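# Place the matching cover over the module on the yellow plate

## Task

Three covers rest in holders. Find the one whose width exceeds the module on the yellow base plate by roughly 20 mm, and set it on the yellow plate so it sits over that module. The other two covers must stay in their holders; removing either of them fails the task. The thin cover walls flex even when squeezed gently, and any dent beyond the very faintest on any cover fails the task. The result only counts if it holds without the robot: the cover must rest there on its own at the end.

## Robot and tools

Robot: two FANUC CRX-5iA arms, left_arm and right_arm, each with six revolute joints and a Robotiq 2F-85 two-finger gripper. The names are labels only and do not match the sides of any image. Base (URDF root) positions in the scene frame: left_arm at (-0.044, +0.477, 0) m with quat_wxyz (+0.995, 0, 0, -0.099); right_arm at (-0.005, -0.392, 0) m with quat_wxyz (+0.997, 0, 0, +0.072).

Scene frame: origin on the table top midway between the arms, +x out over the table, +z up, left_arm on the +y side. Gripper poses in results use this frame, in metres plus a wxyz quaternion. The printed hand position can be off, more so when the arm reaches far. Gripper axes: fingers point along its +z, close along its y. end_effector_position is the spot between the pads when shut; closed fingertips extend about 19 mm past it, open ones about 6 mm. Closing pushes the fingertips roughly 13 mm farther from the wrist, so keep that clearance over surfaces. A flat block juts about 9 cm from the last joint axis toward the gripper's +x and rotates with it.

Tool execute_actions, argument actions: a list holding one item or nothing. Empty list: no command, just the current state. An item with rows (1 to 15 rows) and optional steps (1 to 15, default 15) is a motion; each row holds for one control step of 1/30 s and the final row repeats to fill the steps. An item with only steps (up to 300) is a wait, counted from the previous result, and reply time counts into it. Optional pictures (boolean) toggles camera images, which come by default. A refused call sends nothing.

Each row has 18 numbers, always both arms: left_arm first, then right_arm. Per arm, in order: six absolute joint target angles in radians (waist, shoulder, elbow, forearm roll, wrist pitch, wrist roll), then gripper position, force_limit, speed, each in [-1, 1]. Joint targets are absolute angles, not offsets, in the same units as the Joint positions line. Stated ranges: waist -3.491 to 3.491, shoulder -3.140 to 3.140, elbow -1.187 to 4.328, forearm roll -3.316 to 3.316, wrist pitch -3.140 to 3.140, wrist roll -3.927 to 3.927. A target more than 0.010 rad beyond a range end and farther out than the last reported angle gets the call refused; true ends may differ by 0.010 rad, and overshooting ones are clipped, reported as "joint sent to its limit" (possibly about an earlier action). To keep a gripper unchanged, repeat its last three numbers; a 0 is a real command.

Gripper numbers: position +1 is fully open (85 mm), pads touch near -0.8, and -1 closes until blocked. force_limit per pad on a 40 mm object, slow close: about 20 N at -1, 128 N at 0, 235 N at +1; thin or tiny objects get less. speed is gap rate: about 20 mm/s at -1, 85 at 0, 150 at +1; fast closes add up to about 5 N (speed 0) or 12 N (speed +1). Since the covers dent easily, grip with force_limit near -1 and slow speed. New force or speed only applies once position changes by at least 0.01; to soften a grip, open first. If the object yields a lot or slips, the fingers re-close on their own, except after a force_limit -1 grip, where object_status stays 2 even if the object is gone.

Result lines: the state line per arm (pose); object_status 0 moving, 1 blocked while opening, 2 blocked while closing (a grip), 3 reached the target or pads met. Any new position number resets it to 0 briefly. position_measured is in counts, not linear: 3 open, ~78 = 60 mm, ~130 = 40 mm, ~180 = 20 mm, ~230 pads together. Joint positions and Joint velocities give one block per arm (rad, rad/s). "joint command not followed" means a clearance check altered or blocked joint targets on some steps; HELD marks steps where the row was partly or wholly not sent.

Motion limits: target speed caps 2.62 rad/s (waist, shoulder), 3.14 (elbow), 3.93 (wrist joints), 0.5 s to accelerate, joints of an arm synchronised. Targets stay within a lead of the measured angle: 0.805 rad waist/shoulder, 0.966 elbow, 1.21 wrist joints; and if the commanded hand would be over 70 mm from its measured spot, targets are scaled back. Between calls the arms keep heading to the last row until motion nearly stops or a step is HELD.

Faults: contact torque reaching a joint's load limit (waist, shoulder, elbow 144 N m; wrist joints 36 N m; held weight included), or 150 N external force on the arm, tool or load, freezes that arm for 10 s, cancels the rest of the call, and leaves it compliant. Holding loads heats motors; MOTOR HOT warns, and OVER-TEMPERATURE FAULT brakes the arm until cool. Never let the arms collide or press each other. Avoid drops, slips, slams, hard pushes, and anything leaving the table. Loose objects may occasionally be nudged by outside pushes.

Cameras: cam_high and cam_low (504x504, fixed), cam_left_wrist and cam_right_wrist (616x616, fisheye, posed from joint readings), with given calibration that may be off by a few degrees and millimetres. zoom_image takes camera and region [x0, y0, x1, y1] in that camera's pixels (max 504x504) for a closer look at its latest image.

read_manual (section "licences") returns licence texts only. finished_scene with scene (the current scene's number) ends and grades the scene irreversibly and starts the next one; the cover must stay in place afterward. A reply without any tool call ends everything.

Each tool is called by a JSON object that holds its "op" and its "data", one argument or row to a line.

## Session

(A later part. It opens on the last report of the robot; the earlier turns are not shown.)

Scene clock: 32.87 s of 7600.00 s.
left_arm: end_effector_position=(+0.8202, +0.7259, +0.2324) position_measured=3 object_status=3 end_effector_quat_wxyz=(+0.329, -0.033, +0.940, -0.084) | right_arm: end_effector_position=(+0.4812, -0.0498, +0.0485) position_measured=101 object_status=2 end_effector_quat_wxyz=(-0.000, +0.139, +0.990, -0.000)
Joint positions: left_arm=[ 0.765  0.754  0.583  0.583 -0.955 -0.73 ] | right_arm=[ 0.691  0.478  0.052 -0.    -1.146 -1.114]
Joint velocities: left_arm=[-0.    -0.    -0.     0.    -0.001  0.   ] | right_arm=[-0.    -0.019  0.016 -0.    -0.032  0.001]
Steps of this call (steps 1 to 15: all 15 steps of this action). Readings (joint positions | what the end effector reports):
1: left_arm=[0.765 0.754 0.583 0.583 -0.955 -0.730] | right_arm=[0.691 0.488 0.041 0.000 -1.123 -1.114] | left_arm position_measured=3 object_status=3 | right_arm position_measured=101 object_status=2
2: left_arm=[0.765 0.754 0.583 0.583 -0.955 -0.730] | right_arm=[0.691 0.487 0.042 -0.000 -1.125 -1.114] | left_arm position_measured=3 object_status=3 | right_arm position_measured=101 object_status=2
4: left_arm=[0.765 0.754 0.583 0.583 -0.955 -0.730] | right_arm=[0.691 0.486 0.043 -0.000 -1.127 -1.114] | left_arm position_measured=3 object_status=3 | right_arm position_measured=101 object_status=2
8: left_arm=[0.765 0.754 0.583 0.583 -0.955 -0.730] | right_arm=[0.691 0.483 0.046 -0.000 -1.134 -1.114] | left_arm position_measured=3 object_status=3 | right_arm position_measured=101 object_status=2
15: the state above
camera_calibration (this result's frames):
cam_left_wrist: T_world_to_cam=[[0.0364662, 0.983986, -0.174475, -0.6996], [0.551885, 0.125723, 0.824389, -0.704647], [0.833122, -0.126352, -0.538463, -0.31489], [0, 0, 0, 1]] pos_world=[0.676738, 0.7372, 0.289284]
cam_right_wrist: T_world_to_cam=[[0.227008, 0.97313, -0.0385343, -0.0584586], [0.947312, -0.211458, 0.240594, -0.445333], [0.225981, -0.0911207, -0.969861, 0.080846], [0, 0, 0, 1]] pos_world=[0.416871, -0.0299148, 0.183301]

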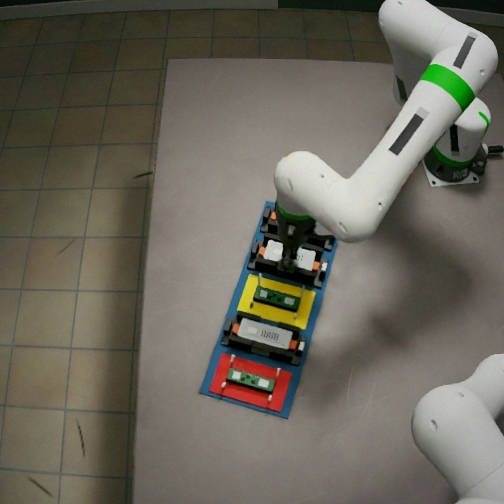

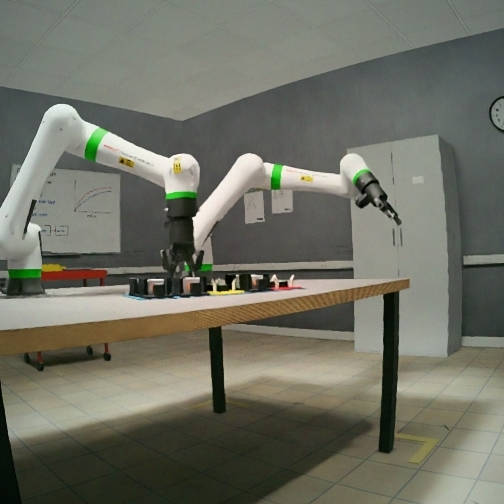

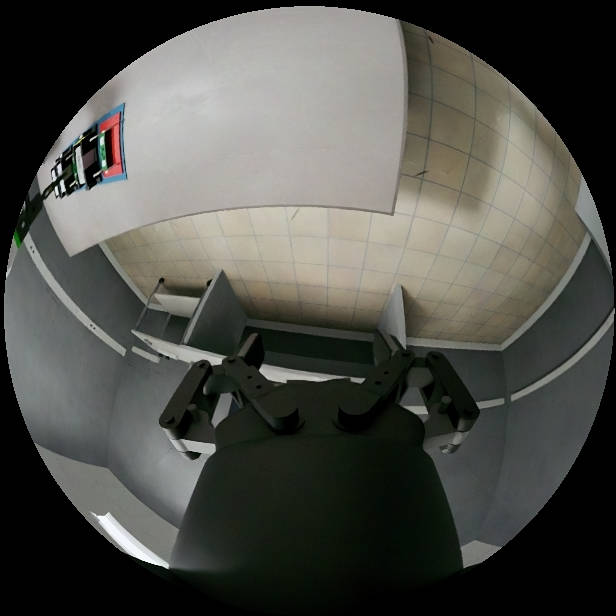

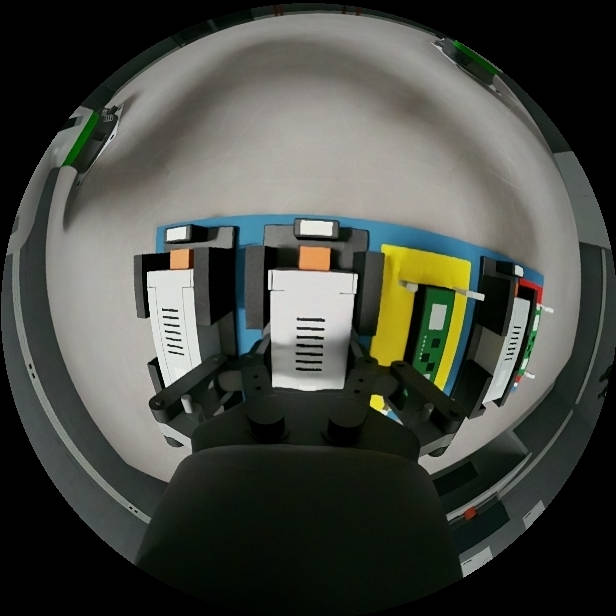

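{"op": "execute_actions", "data": {
  "actions": [
    {"rows":[[0.765,0.754,0.583,0.583,-0.955,-0.73,1,0,0,0.691,0.475,0.056,0,-1.152,-1.114,-1,-0.9,-1],[0.765,0.754,0.583,0.583,-0.955,-0.73,1,0,0,0.691,0.475,0.056,0,-1.152,-1.114,-1,-0.9,-1],[0.765,0.754,0.583,0.583,-0.955,-0.73,1,0,0,0.691,0.475,0.056,0,-1.152,-1.114,-1,-0.9,-1],[0.765,0.754,0.583,0.583,-0.955,-0.73,1,0,0,0.691,0.473,0.058,0,-1.156,-1.114,-1,-0.9,-1],[0.765,0.754,0.583,0.583,-0.955,-0.73,1,0,0,0.691,0.473,0.058,0,-1.156,-1.114,-1,-0.9,-1],[0.765,0.754,0.583,0.583,-0.955,-0.73,1,0,0,0.691,0.473,0.058,0,-1.156,-1.114,-1,-0.9,-1],[0.765,0.754,0.583,0.583,-0.955,-0.73,1,0,0,0.691,0.471,0.061,0,-1.161,-1.114,-1,-0.9,-1],[0.765,0.754,0.583,0.583,-0.955,-0.73,1,0,0,0.691,0.471,0.061,0,-1.161,-1.114,-1,-0.9,-1],[0.765,0.754,0.583,0.583,-0.955,-0.73,1,0,0,0.691,0.471,0.061,0,-1.161,-1.114,-1,-0.9,-1],[0.765,0.754,0.583,0.583,-0.955,-0.73,1,0,0,0.691,0.469,0.064,0,-1.166,-1.114,-1,-0.9,-1],[0.765,0.754,0.583,0.583,-0.955,-0.73,1,0,0,0.691,0.469,0.064,0,-1.166,-1.114,-1,-0.9,-1],[0.765,0.754,0.583,0.583,-0.955,-0.73,1,0,0,0.691,0.469,0.064,0,-1.166,-1.114,-1,-0.9,-1],[0.765,0.754,0.583,0.583,-0.955,-0.73,1,0,0,0.691,0.466,0.067,0,-1.172,-1.114,-1,-0.9,-1]],"steps":15}
  ]
}}

Scene clock: 34.63 s of 7600.00 s.
left_arm: end_effector_position=(+0.8202, +0.7259, +0.2324) position_measured=3 object_status=3 end_effector_quat_wxyz=(+0.329, -0.033, +0.940, -0.084) | right_arm: end_effector_position=(+0.4815, -0.0496, +0.0605) position_measured=101 object_status=2 end_effector_quat_wxyz=(+0.000, +0.139, +0.990, -0.000)
Joint positions: left_arm=[ 0.765  0.754  0.583  0.583 -0.955 -0.73 ] | right_arm=[ 0.691  0.467  0.066  0.    -1.171 -1.114]
Joint velocities: left_arm=[ 0.001  0.     0.001 -0.     0.    -0.   ] | right_arm=[-0.    -0.019  0.016 -0.    -0.032  0.002]
Steps of this call (steps 1 to 15: the robot went on to your last target; steps 16 to 38: nothing new was sent; steps 39 to 53: all 15 steps of this action). Readings (joint positions | what the end effector reports):
39: left_arm=[0.765 0.754 0.583 0.583 -0.955 -0.730] | right_arm=[0.691 0.477 0.053 -0.000 -1.148 -1.114] | left_arm position_measured=3 object_status=3 | right_arm position_measured=101 object_status=2
40: left_arm=[0.765 0.754 0.583 0.583 -0.955 -0.730] | right_arm=[0.691 0.476 0.055 0.000 -1.150 -1.114] | left_arm position_measured=3 object_status=3 | right_arm position_measured=101 object_status=2
42: left_arm=[0.765 0.754 0.583 0.583 -0.955 -0.730] | right_arm=[0.691 0.475 0.056 0.000 -1.152 -1.114] | left_arm position_measured=3 object_status=3 | right_arm position_measured=101 object_status=2
46: left_arm=[0.765 0.754 0.583 0.583 -0.955 -0.730] | right_arm=[0.691 0.472 0.059 0.000 -1.158 -1.114] | left_arm position_measured=3 object_status=3 | right_arm position_measured=101 object_status=2
53: the state above
camera_calibration (this result's frames):
cam_left_wrist: T_world_to_cam=[[0.0364662, 0.983986, -0.174475, -0.6996], [0.551885, 0.125723, 0.824389, -0.704647], [0.833122, -0.126352, -0.538463, -0.31489], [0, 0, 0, 1]] pos_world=[0.676738, 0.7372, 0.289284]
cam_right_wrist: T_world_to_cam=[[0.226947, 0.973145, -0.0385085, -0.058237], [0.947279, -0.211387, 0.240786, -0.448407], [0.226179, -0.0911239, -0.969814, 0.092305], [0, 0, 0, 1]] pos_world=[0.417106, -0.029703, 0.195246]

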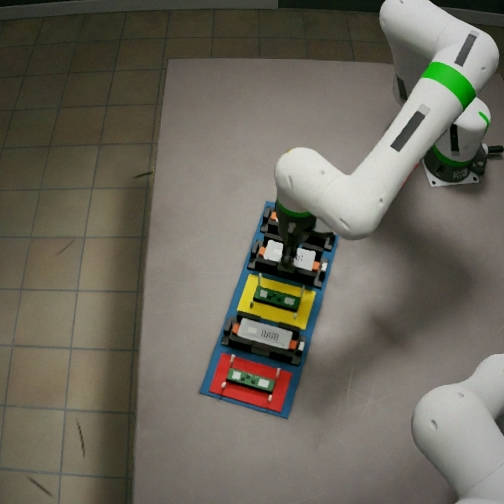

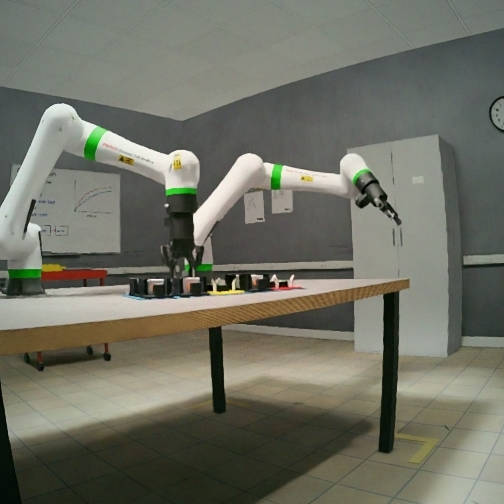

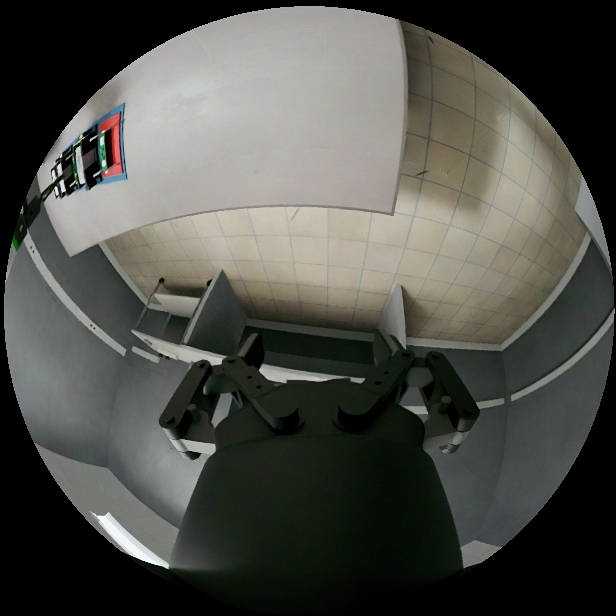

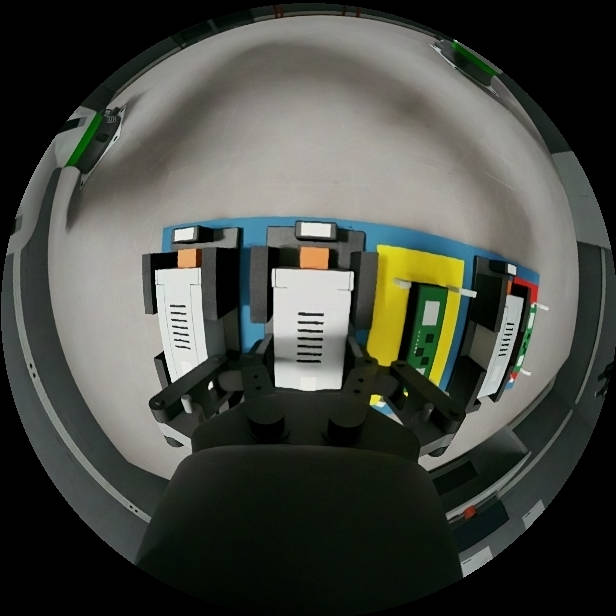

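{"op": "zoom_image", "data": {
  "camera": "cam_high",
  "region": [200,190,360,380]
}}

Region (200, 190, 360, 380) of cam_high's 504x504 image, scaled by 2.653, with more detail than that image has; it fills the left 424 columns of this view, and the rest is white.

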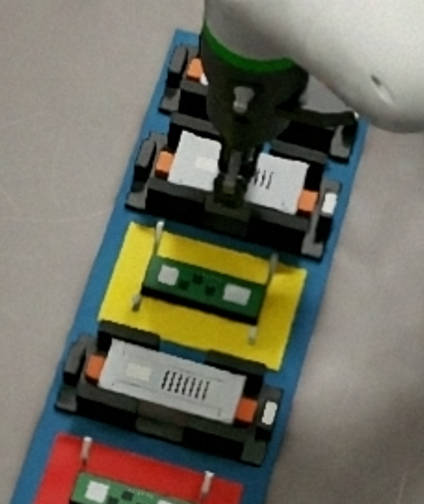

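{"op": "execute_actions", "data": {
  "actions": [
    {"rows":[[0.765,0.754,0.583,0.583,-0.955,-0.73,1,0,0,0.691,0.466,0.067,0,-1.172,-1.114,0.72,-0.84,0],[0.765,0.754,0.583,0.583,-0.955,-0.73,1,0,0,0.691,0.466,0.067,0,-1.172,-1.114,0.72,-0.84,0],[0.765,0.754,0.583,0.583,-0.955,-0.73,1,0,0,0.691,0.466,0.067,0,-1.172,-1.114,0.72,-0.84,0],[0.765,0.754,0.583,0.583,-0.955,-0.73,1,0,0,0.691,0.466,0.067,0,-1.172,-1.114,0.72,-0.84,0],[0.765,0.754,0.583,0.583,-0.955,-0.73,1,0,0,0.691,0.466,0.067,0,-1.172,-1.114,0.72,-0.84,0],[0.765,0.754,0.583,0.583,-0.955,-0.73,1,0,0,0.691,0.466,0.067,0,-1.172,-1.114,0.72,-0.84,0],[0.765,0.754,0.583,0.583,-0.955,-0.73,1,0,0,0.691,0.466,0.067,0,-1.172,-1.114,0.72,-0.84,0],[0.765,0.754,0.583,0.583,-0.955,-0.73,1,0,0,0.691,0.488,0.041,0,-1.123,-1.114,0.72,-0.84,0]],"steps":15}
  ],
  "pictures": false
}}

{"op": "execute_actions", "data": {
  "actions": [
    {"rows":[[0.765,0.754,0.583,0.583,-0.955,-0.73,1,0,0,0.691,0.488,0.041,0,-1.123,-1.114,0.72,-0.84,0],[0.765,0.754,0.583,0.583,-0.955,-0.73,1,0,0,0.691,0.488,0.041,0,-1.123,-1.114,0.72,-0.84,0],[0.765,0.754,0.583,0.583,-0.955,-0.73,1,0,0,0.691,0.488,0.041,0,-1.123,-1.114,0.72,-0.84,0],[0.765,0.754,0.583,0.583,-0.955,-0.73,1,0,0,0.691,0.488,0.041,0,-1.123,-1.114,-1,-0.84,-1]],"steps":15}
  ],
  "pictures": false
}}

{"op": "execute_actions", "data": {
  "actions": [
    {"steps":40}
  ],
  "pictures": false
}}

{"op": "execute_actions", "data": {
  "actions": [
    {"rows":[[0.765,0.754,0.583,0.583,-0.955,-0.73,1,0,0,0.691,0.486,0.043,0,-1.127,-1.114,-1,-0.84,-1],[0.765,0.754,0.583,0.583,-0.955,-0.73,1,0,0,0.691,0.486,0.043,0,-1.127,-1.114,-1,-0.84,-1],[0.765,0.754,0.583,0.583,-0.955,-0.73,1,0,0,0.691,0.484,0.045,0,-1.132,-1.114,-1,-0.84,-1],[0.765,0.754,0.583,0.583,-0.955,-0.73,1,0,0,0.691,0.484,0.045,0,-1.132,-1.114,-1,-0.84,-1],[0.765,0.754,0.583,0.583,-0.955,-0.73,1,0,0,0.691,0.482,0.047,0,-1.136,-1.114,-1,-0.84,-1],[0.765,0.754,0.583,0.583,-0.955,-0.73,1,0,0,0.691,0.482,0.047,0,-1.136,-1.114,-1,-0.84,-1],[0.765,0.754,0.583,0.583,-0.955,-0.73,1,0,0,0.691,0.48,0.05,0,-1.141,-1.114,-1,-0.84,-1],[0.765,0.754,0.583,0.583,-0.955,-0.73,1,0,0,0.691,0.48,0.05,0,-1.141,-1.114,-1,-0.84,-1],[0.765,0.754,0.583,0.583,-0.955,-0.73,1,0,0,0.691,0.477,0.053,0,-1.147,-1.114,-1,-0.84,-1],[0.765,0.754,0.583,0.583,-0.955,-0.73,1,0,0,0.691,0.477,0.053,0,-1.147,-1.114,-1,-0.84,-1],[0.765,0.754,0.583,0.583,-0.955,-0.73,1,0,0,0.691,0.473,0.058,0,-1.156,-1.114,-1,-0.84,-1],[0.765,0.754,0.583,0.583,-0.955,-0.73,1,0,0,0.691,0.473,0.058,0,-1.156,-1.114,-1,-0.84,-1],[0.765,0.754,0.583,0.583,-0.955,-0.73,1,0,0,0.691,0.469,0.064,0,-1.166,-1.114,-1,-0.84,-1]],"steps":15}
  ]
}}

Scene clock: 40.10 s of 7600.00 s.
left_arm: end_effector_position=(+0.8202, +0.7259, +0.2324) position_measured=3 object_status=3 end_effector_quat_wxyz=(+0.329, -0.033, +0.940, -0.084) | right_arm: end_effector_position=(+0.4813, -0.0497, +0.0383) position_measured=39 object_status=0 end_effector_quat_wxyz=(+0.000, +0.139, +0.990, +0.000)
Joint positions: left_arm=[ 0.765  0.754  0.583  0.583 -0.955 -0.73 ] | right_arm=[ 0.691  0.488  0.041 -0.    -1.123 -1.114]
Joint velocities: left_arm=[ 0.    -0.001 -0.002  0.001  0.     0.001] | right_arm=[-0.001  0.    -0.006 -0.     0.005  0.002]
Steps of this call (steps 1 to 15: the robot went on to your last target; steps 16 to 90: nothing new was sent; then 1.97 s passed at rest; steps 91 to 105: all 15 steps of this action). Readings (joint positions | what the end effector reports):
91: left_arm=[0.765 0.754 0.583 0.583 -0.955 -0.730] | right_arm=[0.691 0.466 0.067 -0.000 -1.172 -1.114] | left_arm position_measured=3 object_status=3 | right_arm position_measured=101 object_status=0
92: left_arm=[0.765 0.754 0.583 0.583 -0.955 -0.730] | right_arm=[0.691 0.466 0.067 -0.000 -1.172 -1.114] | left_arm position_measured=3 object_status=3 | right_arm position_measured=100 object_status=0
94: left_arm=[0.765 0.754 0.583 0.583 -0.955 -0.730] | right_arm=[0.691 0.466 0.067 -0.000 -1.172 -1.114] | left_arm position_measured=3 object_status=3 | right_arm position_measured=89 object_status=0
98: left_arm=[0.765 0.754 0.583 0.583 -0.955 -0.730] | right_arm=[0.691 0.466 0.067 -0.000 -1.171 -1.114] | left_arm position_measured=3 object_status=3 | right_arm position_measured=60 object_status=0
105: the state above

Scene clock: 40.60 s of 7600.00 s.
left_arm: end_effector_position=(+0.8202, +0.7259, +0.2324) position_measured=3 object_status=3 end_effector_quat_wxyz=(+0.329, -0.033, +0.940, -0.084) | right_arm: end_effector_position=(+0.4813, -0.0498, +0.0381) position_measured=55 object_status=0 end_effector_quat_wxyz=(+0.000, +0.139, +0.990, +0.000)
Joint positions: left_arm=[ 0.765  0.754  0.583  0.583 -0.955 -0.73 ] | right_arm=[ 0.691  0.488  0.041 -0.    -1.123 -1.114]
Joint velocities: left_arm=[-0.     0.    -0.001  0.    -0.    -0.   ] | right_arm=[-0.     0.     0.001  0.     0.     0.   ]
Steps of this call (steps 1 to 15: all 15 steps of this action). Readings (joint positions | what the end effector reports):
1: left_arm=[0.765 0.754 0.583 0.583 -0.955 -0.730] | right_arm=[0.691 0.488 0.041 -0.000 -1.123 -1.114] | left_arm position_measured=3 object_status=3 | right_arm position_measured=39 object_status=0
2: left_arm=[0.765 0.754 0.583 0.583 -0.955 -0.730] | right_arm=[0.691 0.488 0.041 -0.000 -1.123 -1.114] | left_arm position_measured=3 object_status=3 | right_arm position_measured=39 object_status=0
4: left_arm=[0.765 0.754 0.583 0.583 -0.955 -0.730] | right_arm=[0.691 0.488 0.041 -0.000 -1.123 -1.114] | left_arm position_measured=3 object_status=3 | right_arm position_measured=39 object_status=0
8: left_arm=[0.765 0.754 0.583 0.583 -0.955 -0.730] | right_arm=[0.691 0.488 0.041 -0.000 -1.123 -1.114] | left_arm position_measured=3 object_status=3 | right_arm position_measured=43 object_status=0
15: the state above

Scene clock: 41.93 s of 7600.00 s.
left_arm: end_effector_position=(+0.8202, +0.7259, +0.2324) position_measured=3 object_status=3 end_effector_quat_wxyz=(+0.329, -0.033, +0.940, -0.084) | right_arm: end_effector_position=(+0.4813, -0.0498, +0.0381) position_measured=102 object_status=2 end_effector_quat_wxyz=(+0.000, +0.139, +0.990, +0.000)
Joint positions: left_arm=[ 0.765  0.754  0.583  0.583 -0.955 -0.73 ] | right_arm=[ 0.691  0.488  0.041  0.    -1.123 -1.114]
Joint velocities: left_arm=[-0.  0.  0. -0. -0. -0.] | right_arm=[-0.     0.     0.    -0.     0.    -0.003]
Steps of this call (steps 1 to 15: the robot went on to your last target; steps 16 to 40: nothing new was sent). Readings (joint positions | what the end effector reports):
1: left_arm=[0.765 0.754 0.583 0.583 -0.955 -0.730] | right_arm=[0.691 0.488 0.041 -0.000 -1.123 -1.114] | left_arm position_measured=3 object_status=3 | right_arm position_measured=57 object_status=0
2: left_arm=[0.765 0.754 0.583 0.583 -0.955 -0.730] | right_arm=[0.691 0.488 0.041 0.000 -1.123 -1.114] | left_arm position_measured=3 object_status=3 | right_arm position_measured=59 object_status=0
4: left_arm=[0.765 0.754 0.583 0.583 -0.955 -0.730] | right_arm=[0.691 0.488 0.041 0.000 -1.123 -1.114] | left_arm position_measured=3 object_status=3 | right_arm position_measured=62 object_status=0
8: left_arm=[0.765 0.754 0.583 0.583 -0.955 -0.730] | right_arm=[0.691 0.488 0.041 -0.000 -1.123 -1.114] | left_arm position_measured=3 object_status=3 | right_arm position_measured=69 object_status=0
40: the state above
All arms were judged still, so your last target was given up. Only a new action makes them travel on or press farther. Fingers that are still opening or closing keep moving.

Scene clock: 42.43 s of 7600.00 s.
left_arm: end_effector_position=(+0.8202, +0.7259, +0.2324) position_measured=3 object_status=3 end_effector_quat_wxyz=(+0.329, -0.033, +0.940, -0.084) | right_arm: end_effector_position=(+0.4815, -0.0496, +0.0569) position_measured=102 object_status=2 end_effector_quat_wxyz=(-0.000, +0.139, +0.990, -0.000)
Joint positions: left_arm=[ 0.765  0.754  0.583  0.583 -0.955 -0.73 ] | right_arm=[ 0.691  0.47   0.062 -0.    -1.163 -1.114]
Joint velocities: left_arm=[ 0.    -0.    -0.001 -0.001 -0.001 -0.   ] | right_arm=[-0.001 -0.036  0.045  0.003 -0.073  0.002]
Steps of this call (steps 1 to 15: all 15 steps of this action). Readings (joint positions | what the end effector reports):
1: left_arm=[0.765 0.754 0.583 0.583 -0.955 -0.730] | right_arm=[0.691 0.488 0.041 0.000 -1.123 -1.114] | left_arm position_measured=3 object_status=3 | right_arm position_measured=102 object_status=2
2: left_arm=[0.765 0.754 0.583 0.583 -0.955 -0.730] | right_arm=[0.691 0.487 0.042 -0.000 -1.125 -1.114] | left_arm position_measured=3 object_status=3 | right_arm position_measured=102 object_status=2
4: left_arm=[0.765 0.754 0.583 0.583 -0.955 -0.730] | right_arm=[0.691 0.486 0.044 -0.000 -1.129 -1.114] | left_arm position_measured=3 object_status=3 | right_arm position_measured=102 object_status=2
8: left_arm=[0.765 0.754 0.583 0.583 -0.955 -0.730] | right_arm=[0.691 0.481 0.048 -0.000 -1.138 -1.114] | left_arm position_measured=3 object_status=3 | right_arm position_measured=102 object_status=2
15: the state above
camera_calibration (this result's frames):
cam_left_wrist: T_world_to_cam=[[0.036466, 0.983986, -0.174475, -0.6996], [0.551885, 0.125723, 0.824389, -0.704647], [0.833122, -0.126352, -0.538463, -0.31489], [0, 0, 0, 1]] pos_world=[0.676738, 0.7372, 0.289284]
cam_right_wrist: T_world_to_cam=[[0.226991, 0.973134, -0.0385451, -0.0583878], [0.947304, -0.211435, 0.240645, -0.447506], [0.22603, -0.0911382, -0.969848, 0.0888942], [0, 0, 0, 1]] pos_world=[0.417085, -0.0296974, 0.191653]

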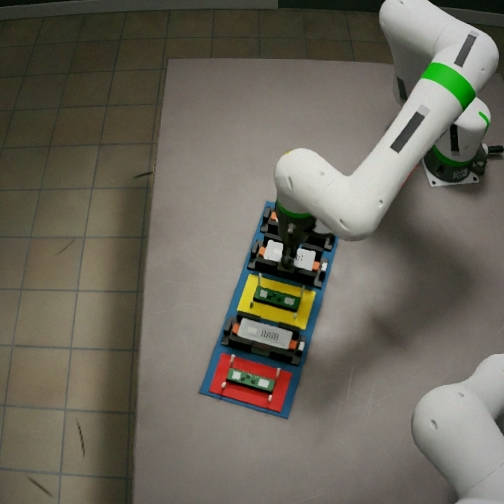

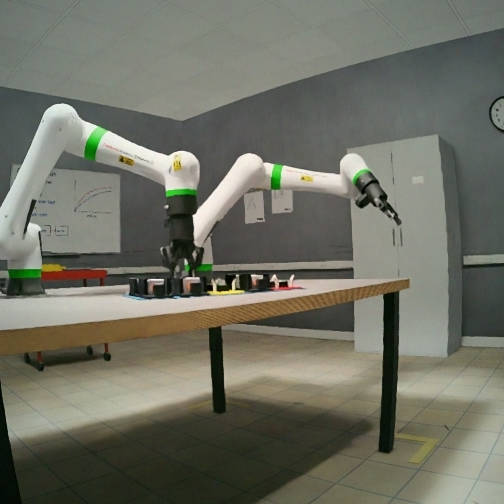

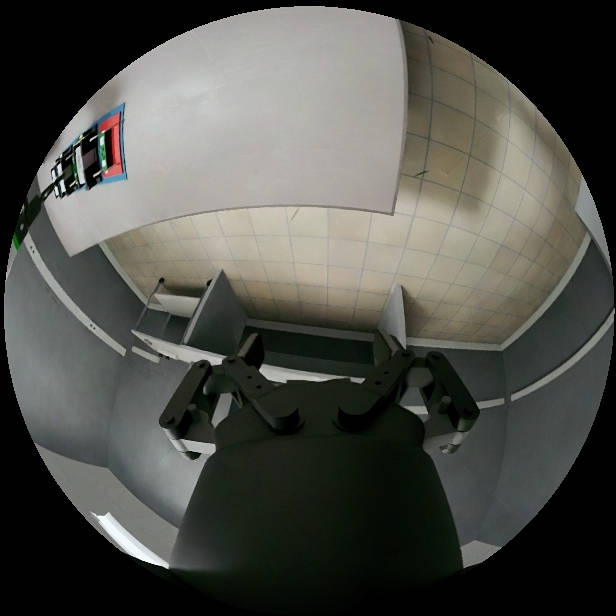

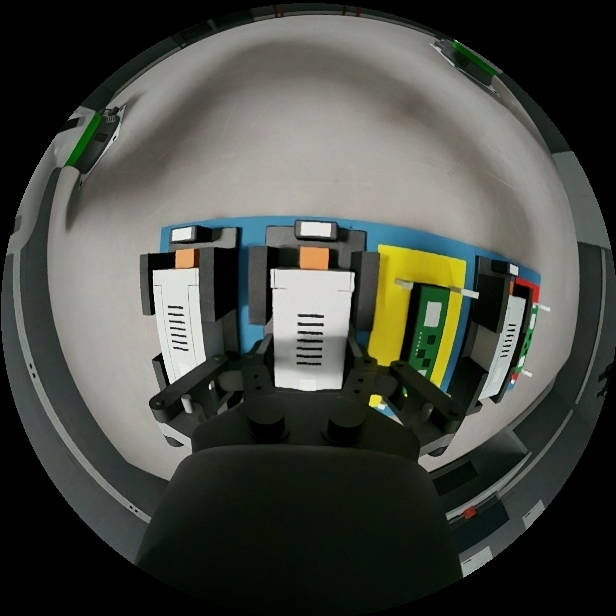

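{"op": "execute_actions", "data": {
  "actions": [
    {"rows":[[0.765,0.754,0.583,0.583,-0.955,-0.73,1,0,0,0.691,0.469,0.064,0,-1.166,-1.114,0.72,-0.76,0],[0.765,0.754,0.583,0.583,-0.955,-0.73,1,0,0,0.691,0.469,0.064,0,-1.166,-1.114,0.72,-0.76,0],[0.765,0.754,0.583,0.583,-0.955,-0.73,1,0,0,0.691,0.469,0.064,0,-1.166,-1.114,0.72,-0.76,0],[0.765,0.754,0.583,0.583,-0.955,-0.73,1,0,0,0.691,0.469,0.064,0,-1.166,-1.114,0.72,-0.76,0],[0.765,0.754,0.583,0.583,-0.955,-0.73,1,0,0,0.691,0.469,0.064,0,-1.166,-1.114,0.72,-0.76,0],[0.765,0.754,0.583,0.583,-0.955,-0.73,1,0,0,0.691,0.469,0.064,0,-1.166,-1.114,0.72,-0.76,0],[0.765,0.754,0.583,0.583,-0.955,-0.73,1,0,0,0.691,0.469,0.064,0,-1.166,-1.114,0.72,-0.76,0],[0.765,0.754,0.583,0.583,-0.955,-0.73,1,0,0,0.691,0.488,0.041,0,-1.123,-1.114,0.72,-0.76,0]],"steps":15}
  ],
  "pictures": false
}}

{"op": "execute_actions", "data": {
  "actions": [
    {"rows":[[0.765,0.754,0.583,0.583,-0.955,-0.73,1,0,0,0.691,0.488,0.041,0,-1.123,-1.114,0.72,-0.76,0],[0.765,0.754,0.583,0.583,-0.955,-0.73,1,0,0,0.691,0.488,0.041,0,-1.123,-1.114,0.72,-0.76,0],[0.765,0.754,0.583,0.583,-0.955,-0.73,1,0,0,0.691,0.488,0.041,0,-1.123,-1.114,0.72,-0.76,0],[0.765,0.754,0.583,0.583,-0.955,-0.73,1,0,0,0.691,0.488,0.041,0,-1.123,-1.114,-1,-0.76,-1]],"steps":15}
  ],
  "pictures": false
}}

{"op": "execute_actions", "data": {
  "actions": [
    {"steps":40}
  ],
  "pictures": false
}}

{"op": "execute_actions", "data": {
  "actions": [
    {"rows":[[0.765,0.754,0.583,0.583,-0.955,-0.73,1,0,0,0.691,0.486,0.043,0,-1.127,-1.114,-1,-0.76,-1],[0.765,0.754,0.583,0.583,-0.955,-0.73,1,0,0,0.691,0.486,0.043,0,-1.127,-1.114,-1,-0.76,-1],[0.765,0.754,0.583,0.583,-0.955,-0.73,1,0,0,0.691,0.484,0.045,0,-1.132,-1.114,-1,-0.76,-1],[0.765,0.754,0.583,0.583,-0.955,-0.73,1,0,0,0.691,0.484,0.045,0,-1.132,-1.114,-1,-0.76,-1],[0.765,0.754,0.583,0.583,-0.955,-0.73,1,0,0,0.691,0.482,0.047,0,-1.136,-1.114,-1,-0.76,-1],[0.765,0.754,0.583,0.583,-0.955,-0.73,1,0,0,0.691,0.482,0.047,0,-1.136,-1.114,-1,-0.76,-1],[0.765,0.754,0.583,0.583,-0.955,-0.73,1,0,0,0.691,0.48,0.05,0,-1.141,-1.114,-1,-0.76,-1],[0.765,0.754,0.583,0.583,-0.955,-0.73,1,0,0,0.691,0.48,0.05,0,-1.141,-1.114,-1,-0.76,-1],[0.765,0.754,0.583,0.583,-0.955,-0.73,1,0,0,0.691,0.477,0.053,0,-1.147,-1.114,-1,-0.76,-1],[0.765,0.754,0.583,0.583,-0.955,-0.73,1,0,0,0.691,0.477,0.053,0,-1.147,-1.114,-1,-0.76,-1],[0.765,0.754,0.583,0.583,-0.955,-0.73,1,0,0,0.691,0.473,0.058,0,-1.156,-1.114,-1,-0.76,-1],[0.765,0.754,0.583,0.583,-0.955,-0.73,1,0,0,0.691,0.473,0.058,0,-1.156,-1.114,-1,-0.76,-1],[0.765,0.754,0.583,0.583,-0.955,-0.73,1,0,0,0.691,0.469,0.064,0,-1.166,-1.114,-1,-0.76,-1]],"steps":15}
  ]
}}

Scene clock: 46.27 s of 7600.00 s.
left_arm: end_effector_position=(+0.8202, +0.7259, +0.2324) position_measured=3 object_status=3 end_effector_quat_wxyz=(+0.329, -0.033, +0.940, -0.084) | right_arm: end_effector_position=(+0.4814, -0.0497, +0.0383) position_measured=39 object_status=0 end_effector_quat_wxyz=(+0.000, +0.139, +0.990, +0.000)
Joint positions: left_arm=[ 0.765  0.754  0.583  0.583 -0.955 -0.73 ] | right_arm=[ 0.691  0.488  0.041  0.    -1.123 -1.114]
Joint velocities: left_arm=[ 0.001 -0.001 -0.     0.001  0.001 -0.   ] | right_arm=[-0.001  0.001 -0.004 -0.     0.004  0.001]
Steps of this call (steps 1 to 15: the robot went on to your last target; steps 16 to 90: nothing new was sent; then 0.33 s passed at rest; steps 91 to 105: all 15 steps of this action). Readings (joint positions | what the end effector reports):
91: left_arm=[0.765 0.754 0.583 0.583 -0.955 -0.730] | right_arm=[0.691 0.469 0.064 0.000 -1.166 -1.114] | left_arm position_measured=3 object_status=3 | right_arm position_measured=103 object_status=0
92: left_arm=[0.765 0.754 0.583 0.583 -0.955 -0.730] | right_arm=[0.691 0.469 0.064 0.000 -1.166 -1.114] | left_arm position_measured=3 object_status=3 | right_arm position_measured=101 object_status=0
94: left_arm=[0.765 0.754 0.583 0.583 -0.955 -0.730] | right_arm=[0.691 0.469 0.064 0.000 -1.166 -1.114] | left_arm position_measured=3 object_status=3 | right_arm position_measured=91 object_status=0
98: left_arm=[0.765 0.754 0.583 0.583 -0.955 -0.730] | right_arm=[0.691 0.469 0.064 0.000 -1.165 -1.114] | left_arm position_measured=3 object_status=3 | right_arm position_measured=62 object_status=0
105: the state above

Scene clock: 46.77 s of 7600.00 s.
left_arm: end_effector_position=(+0.8202, +0.7259, +0.2324) position_measured=3 object_status=3 end_effector_quat_wxyz=(+0.329, -0.033, +0.940, -0.084) | right_arm: end_effector_position=(+0.4813, -0.0498, +0.0381) position_measured=55 object_status=0 end_effector_quat_wxyz=(+0.000, +0.139, +0.990, +0.000)
Joint positions: left_arm=[ 0.765  0.754  0.583  0.583 -0.955 -0.73 ] | right_arm=[ 0.691  0.488  0.041  0.    -1.123 -1.114]
Joint velocities: left_arm=[ 0.001  0.    -0.001  0.001 -0.    -0.   ] | right_arm=[ 0.     0.     0.     0.     0.    -0.001]
Steps of this call (steps 1 to 15: all 15 steps of this action). Readings (joint positions | what the end effector reports):
1: left_arm=[0.765 0.754 0.583 0.583 -0.955 -0.730] | right_arm=[0.691 0.488 0.041 0.000 -1.123 -1.114] | left_arm position_measured=3 object_status=3 | right_arm position_measured=39 object_status=0
2: left_arm=[0.765 0.754 0.583 0.583 -0.955 -0.730] | right_arm=[0.691 0.488 0.041 0.000 -1.123 -1.114] | left_arm position_measured=3 object_status=3 | right_arm position_measured=39 object_status=0
4: left_arm=[0.765 0.754 0.583 0.583 -0.955 -0.730] | right_arm=[0.691 0.488 0.041 0.000 -1.123 -1.114] | left_arm position_measured=3 object_status=3 | right_arm position_measured=39 object_status=0
8: left_arm=[0.765 0.754 0.583 0.583 -0.955 -0.730] | right_arm=[0.691 0.488 0.041 0.000 -1.123 -1.114] | left_arm position_measured=3 object_status=3 | right_arm position_measured=43 object_status=0
15: the state above

Scene clock: 48.10 s of 7600.00 s.
left_arm: end_effector_position=(+0.8202, +0.7259, +0.2324) position_measured=3 object_status=3 end_effector_quat_wxyz=(+0.329, -0.033, +0.940, -0.084) | right_arm: end_effector_position=(+0.4813, -0.0498, +0.0381) position_measured=105 object_status=2 end_effector_quat_wxyz=(+0.000, +0.139, +0.990, +0.000)
Joint positions: left_arm=[ 0.765  0.754  0.583  0.583 -0.955 -0.73 ] | right_arm=[ 0.691  0.488  0.041 -0.    -1.123 -1.114]
Joint velocities: left_arm=[-0.001  0.     0.001 -0.001  0.001  0.   ] | right_arm=[-0. -0. -0.  0. -0. -0.]
Steps of this call (steps 1 to 15: the robot went on to your last target; steps 16 to 40: nothing new was sent). Readings (joint positions | what the end effector reports):
1: left_arm=[0.765 0.754 0.583 0.583 -0.955 -0.730] | right_arm=[0.691 0.488 0.041 0.000 -1.123 -1.114] | left_arm position_measured=3 object_status=3 | right_arm position_measured=57 object_status=0
2: left_arm=[0.765 0.754 0.583 0.583 -0.955 -0.730] | right_arm=[0.691 0.488 0.041 0.000 -1.123 -1.114] | left_arm position_measured=3 object_status=3 | right_arm position_measured=59 object_status=0
4: left_arm=[0.765 0.754 0.583 0.583 -0.955 -0.730] | right_arm=[0.691 0.488 0.041 0.000 -1.123 -1.114] | left_arm position_measured=3 object_status=3 | right_arm position_measured=62 object_status=0
8: left_arm=[0.765 0.754 0.583 0.583 -0.955 -0.730] | right_arm=[0.691 0.488 0.041 0.000 -1.123 -1.114] | left_arm position_measured=3 object_status=3 | right_arm position_measured=69 object_status=0
40: the state above
All arms were judged still, so your last target was given up. Only a new action makes them travel on or press farther. Fingers that are still opening or closing keep moving.

Scene clock: 48.60 s of 7600.00 s.
left_arm: end_effector_position=(+0.8202, +0.7259, +0.2324) position_measured=3 object_status=3 end_effector_quat_wxyz=(+0.329, -0.033, +0.940, -0.084) | right_arm: end_effector_position=(+0.4815, -0.0497, +0.0569) position_measured=105 object_status=2 end_effector_quat_wxyz=(-0.000, +0.139, +0.990, -0.000)
Joint positions: left_arm=[ 0.765  0.754  0.583  0.583 -0.955 -0.73 ] | right_arm=[ 0.691  0.47   0.062  0.    -1.163 -1.114]
Joint velocities: left_arm=[ 0.001  0.    -0.001 -0.     0.001 -0.   ] | right_arm=[-0.    -0.036  0.045  0.002 -0.073 -0.   ]
Steps of this call (steps 1 to 15: all 15 steps of this action). Readings (joint positions | what the end effector reports):
1: left_arm=[0.765 0.754 0.583 0.583 -0.955 -0.730] | right_arm=[0.691 0.488 0.041 -0.000 -1.123 -1.114] | left_arm position_measured=3 object_status=3 | right_arm position_measured=105 object_status=2
2: left_arm=[0.765 0.754 0.583 0.583 -0.955 -0.730] | right_arm=[0.691 0.487 0.042 -0.000 -1.125 -1.114] | left_arm position_measured=3 object_status=3 | right_arm position_measured=105 object_status=2
4: left_arm=[0.765 0.754 0.583 0.583 -0.955 -0.730] | right_arm=[0.691 0.486 0.044 -0.000 -1.129 -1.114] | left_arm position_measured=3 object_status=3 | right_arm position_measured=105 object_status=2
8: left_arm=[0.765 0.754 0.583 0.583 -0.955 -0.730] | right_arm=[0.691 0.481 0.048 -0.000 -1.138 -1.114] | left_arm position_measured=3 object_status=3 | right_arm position_measured=105 object_status=2
15: the state above
camera_calibration (this result's frames):
cam_left_wrist: T_world_to_cam=[[0.0364662, 0.983986, -0.174475, -0.6996], [0.551885, 0.125723, 0.824389, -0.704647], [0.833122, -0.126352, -0.538463, -0.31489], [0, 0, 0, 1]] pos_world=[0.676738, 0.7372, 0.289284]
cam_right_wrist: T_world_to_cam=[[0.22696, 0.973139, -0.0386001, -0.058355], [0.947299, -0.211385, 0.240709, -0.447531], [0.226084, -0.0911971, -0.96983, 0.0888645], [0, 0, 0, 1]] pos_world=[0.417099, -0.0297098, 0.191655]

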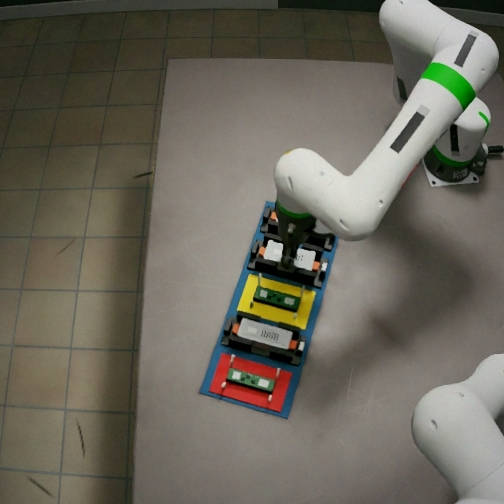

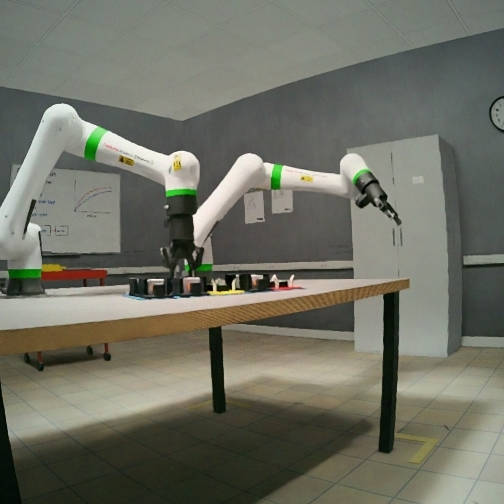

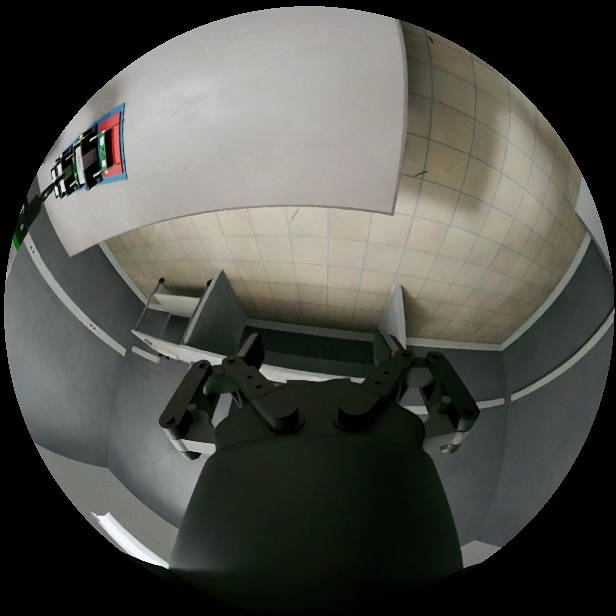

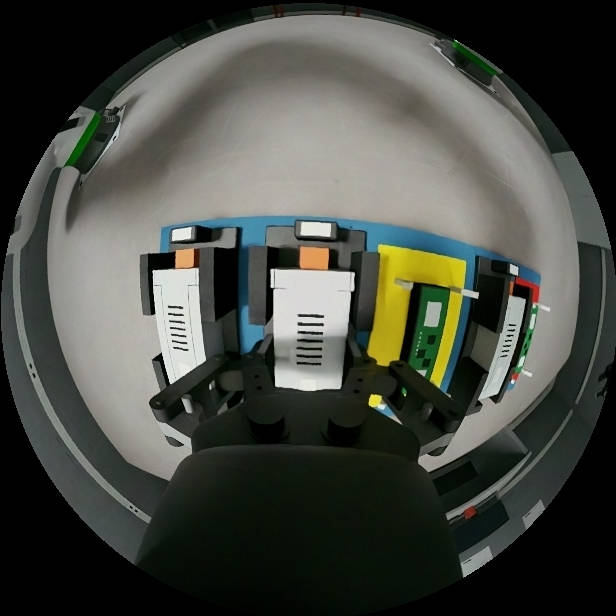

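{"op": "execute_actions", "data": {
  "actions": [
    {"rows":[[0.765,0.754,0.583,0.583,-0.955,-0.73,1,0,0,0.691,0.469,0.064,0,-1.166,-1.114,0.72,-0.88,0],[0.765,0.754,0.583,0.583,-0.955,-0.73,1,0,0,0.691,0.469,0.064,0,-1.166,-1.114,0.72,-0.88,0],[0.765,0.754,0.583,0.583,-0.955,-0.73,1,0,0,0.691,0.469,0.064,0,-1.166,-1.114,0.72,-0.88,0],[0.765,0.754,0.583,0.583,-0.955,-0.73,1,0,0,0.691,0.469,0.064,0,-1.166,-1.114,0.72,-0.88,0],[0.765,0.754,0.583,0.583,-0.955,-0.73,1,0,0,0.691,0.469,0.064,0,-1.166,-1.114,0.72,-0.88,0],[0.765,0.754,0.583,0.583,-0.955,-0.73,1,0,0,0.691,0.469,0.064,0,-1.166,-1.114,0.72,-0.88,0],[0.765,0.754,0.583,0.583,-0.955,-0.73,1,0,0,0.691,0.469,0.064,0,-1.166,-1.114,0.72,-0.88,0],[0.765,0.754,0.583,0.583,-0.955,-0.73,1,0,0,0.691,0.488,0.041,0,-1.123,-1.114,0.72,-0.88,0]],"steps":15}
  ],
  "pictures": false
}}

{"op": "execute_actions", "data": {
  "actions": [
    {"rows":[[0.765,0.754,0.583,0.583,-0.955,-0.73,1,0,0,0.691,0.493,0.036,0,-1.113,-1.114,0.72,-0.88,0],[0.765,0.754,0.583,0.583,-0.955,-0.73,1,0,0,0.691,0.493,0.036,0,-1.113,-1.114,0.72,-0.88,0],[0.765,0.754,0.583,0.583,-0.955,-0.73,1,0,0,0.691,0.499,0.031,0,-1.103,-1.114,0.72,-0.88,0]],"steps":15}
  ]
}}

Scene clock: 52.23 s of 7600.00 s.
left_arm: end_effector_position=(+0.8202, +0.7259, +0.2324) position_measured=3 object_status=3 end_effector_quat_wxyz=(+0.329, -0.033, +0.940, -0.084) | right_arm: end_effector_position=(+0.4813, -0.0497, +0.0383) position_measured=39 object_status=0 end_effector_quat_wxyz=(+0.000, +0.139, +0.990, +0.000)
Joint positions: left_arm=[ 0.765  0.754  0.583  0.583 -0.955 -0.73 ] | right_arm=[ 0.691  0.488  0.041 -0.    -1.123 -1.114]
Joint velocities: left_arm=[-0.     0.    -0.001 -0.001  0.001  0.   ] | right_arm=[-0.     0.001 -0.004 -0.001  0.004  0.001]
Steps of this call (steps 1 to 15: the robot went on to your last target; steps 16 to 90: nothing new was sent; then 0.13 s passed at rest; steps 91 to 105: all 15 steps of this action). Readings (joint positions | what the end effector reports):
91: left_arm=[0.765 0.754 0.583 0.583 -0.955 -0.730] | right_arm=[0.691 0.469 0.064 -0.000 -1.166 -1.114] | left_arm position_measured=3 object_status=3 | right_arm position_measured=105 object_status=0
92: left_arm=[0.765 0.754 0.583 0.583 -0.955 -0.730] | right_arm=[0.691 0.469 0.064 -0.000 -1.166 -1.114] | left_arm position_measured=3 object_status=3 | right_arm position_measured=104 object_status=0
94: left_arm=[0.765 0.754 0.583 0.583 -0.955 -0.730] | right_arm=[0.691 0.469 0.064 -0.000 -1.166 -1.114] | left_arm position_measured=3 object_status=3 | right_arm position_measured=93 object_status=0
98: left_arm=[0.765 0.754 0.583 0.583 -0.955 -0.730] | right_arm=[0.691 0.469 0.064 -0.000 -1.165 -1.114] | left_arm position_measured=3 object_status=3 | right_arm position_measured=64 object_status=0
105: the state above

Scene clock: 52.73 s of 7600.00 s.
left_arm: end_effector_position=(+0.8202, +0.7259, +0.2324) position_measured=3 object_status=3 end_effector_quat_wxyz=(+0.329, -0.033, +0.940, -0.084) | right_arm: end_effector_position=(+0.4811, -0.0500, +0.0279) position_measured=39 object_status=3 end_effector_quat_wxyz=(-0.000, +0.139, +0.990, -0.000)
Joint positions: left_arm=[ 0.765  0.754  0.583  0.583 -0.955 -0.73 ] | right_arm=[ 0.691  0.499  0.031 -0.    -1.103 -1.114]
Joint velocities: left_arm=[ 0. -0.  0. -0. -0.  0.] | right_arm=[ 0.     0.     0.    -0.    -0.    -0.001]
Steps of this call (steps 1 to 15: all 15 steps of this action). Readings (joint positions | what the end effector reports):
1: left_arm=[0.765 0.754 0.583 0.583 -0.955 -0.730] | right_arm=[0.691 0.488 0.041 -0.000 -1.122 -1.114] | left_arm position_measured=3 object_status=3 | right_arm position_measured=39 object_status=0
2: left_arm=[0.765 0.754 0.583 0.583 -0.955 -0.730] | right_arm=[0.691 0.490 0.039 -0.000 -1.118 -1.114] | left_arm position_measured=3 object_status=3 | right_arm position_measured=39 object_status=0
4: left_arm=[0.765 0.754 0.583 0.583 -0.955 -0.730] | right_arm=[0.691 0.495 0.034 -0.000 -1.109 -1.114] | left_arm position_measured=3 object_status=3 | right_arm position_measured=39 object_status=0
8: left_arm=[0.765 0.754 0.583 0.583 -0.955 -0.730] | right_arm=[0.691 0.499 0.031 -0.000 -1.103 -1.114] | left_arm position_measured=3 object_status=3 | right_arm position_measured=39 object_status=3
15: the state above
camera_calibration (this result's frames):
cam_left_wrist: T_world_to_cam=[[0.0364661, 0.983986, -0.174475, -0.6996], [0.551885, 0.125723, 0.824389, -0.704647], [0.833122, -0.126352, -0.538463, -0.31489], [0, 0, 0, 1]] pos_world=[0.676738, 0.7372, 0.289284]
cam_right_wrist: T_world_to_cam=[[0.226927, 0.973146, -0.0386138, -0.0590354], [0.947322, -0.211356, 0.240644, -0.440265], [0.226021, -0.0911884, -0.969845, 0.0607942], [0, 0, 0, 1]] pos_world=[0.416728, -0.0300589, 0.162628]

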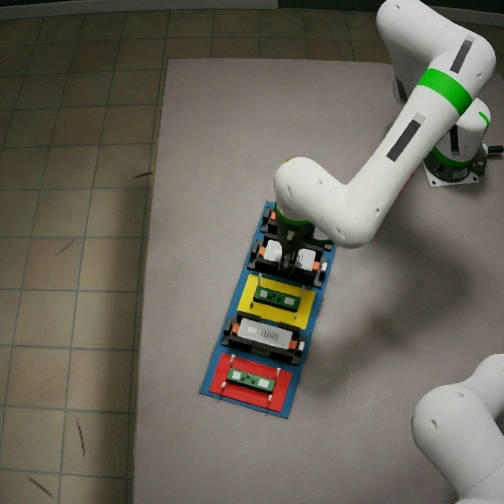

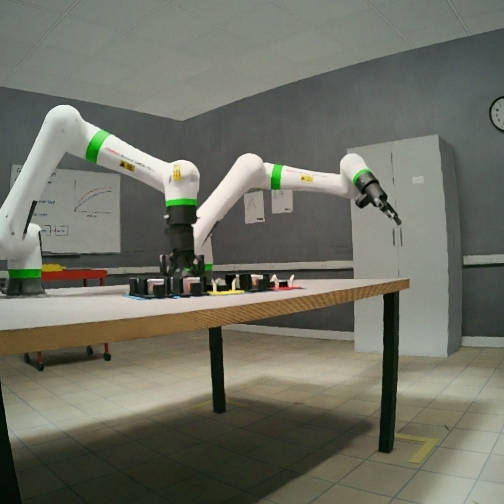

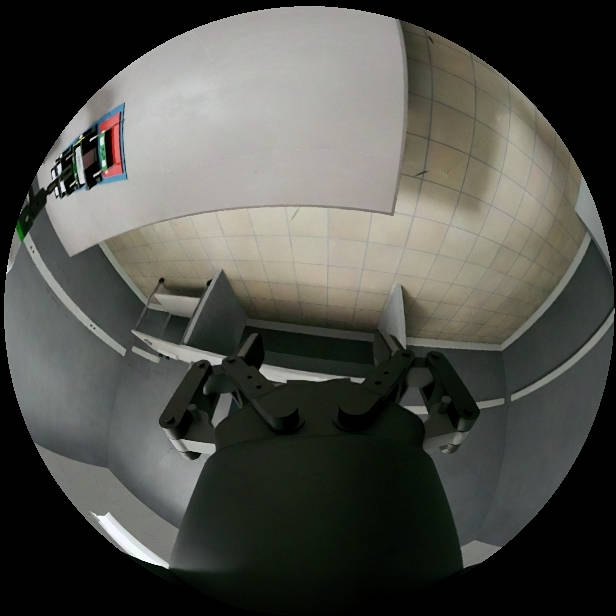

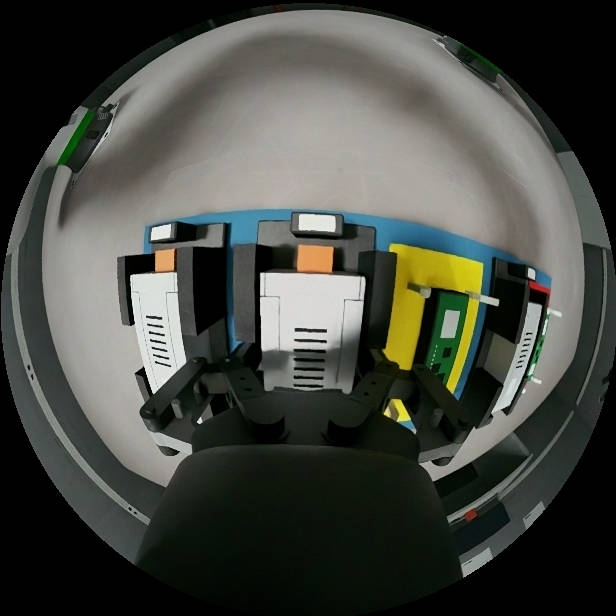

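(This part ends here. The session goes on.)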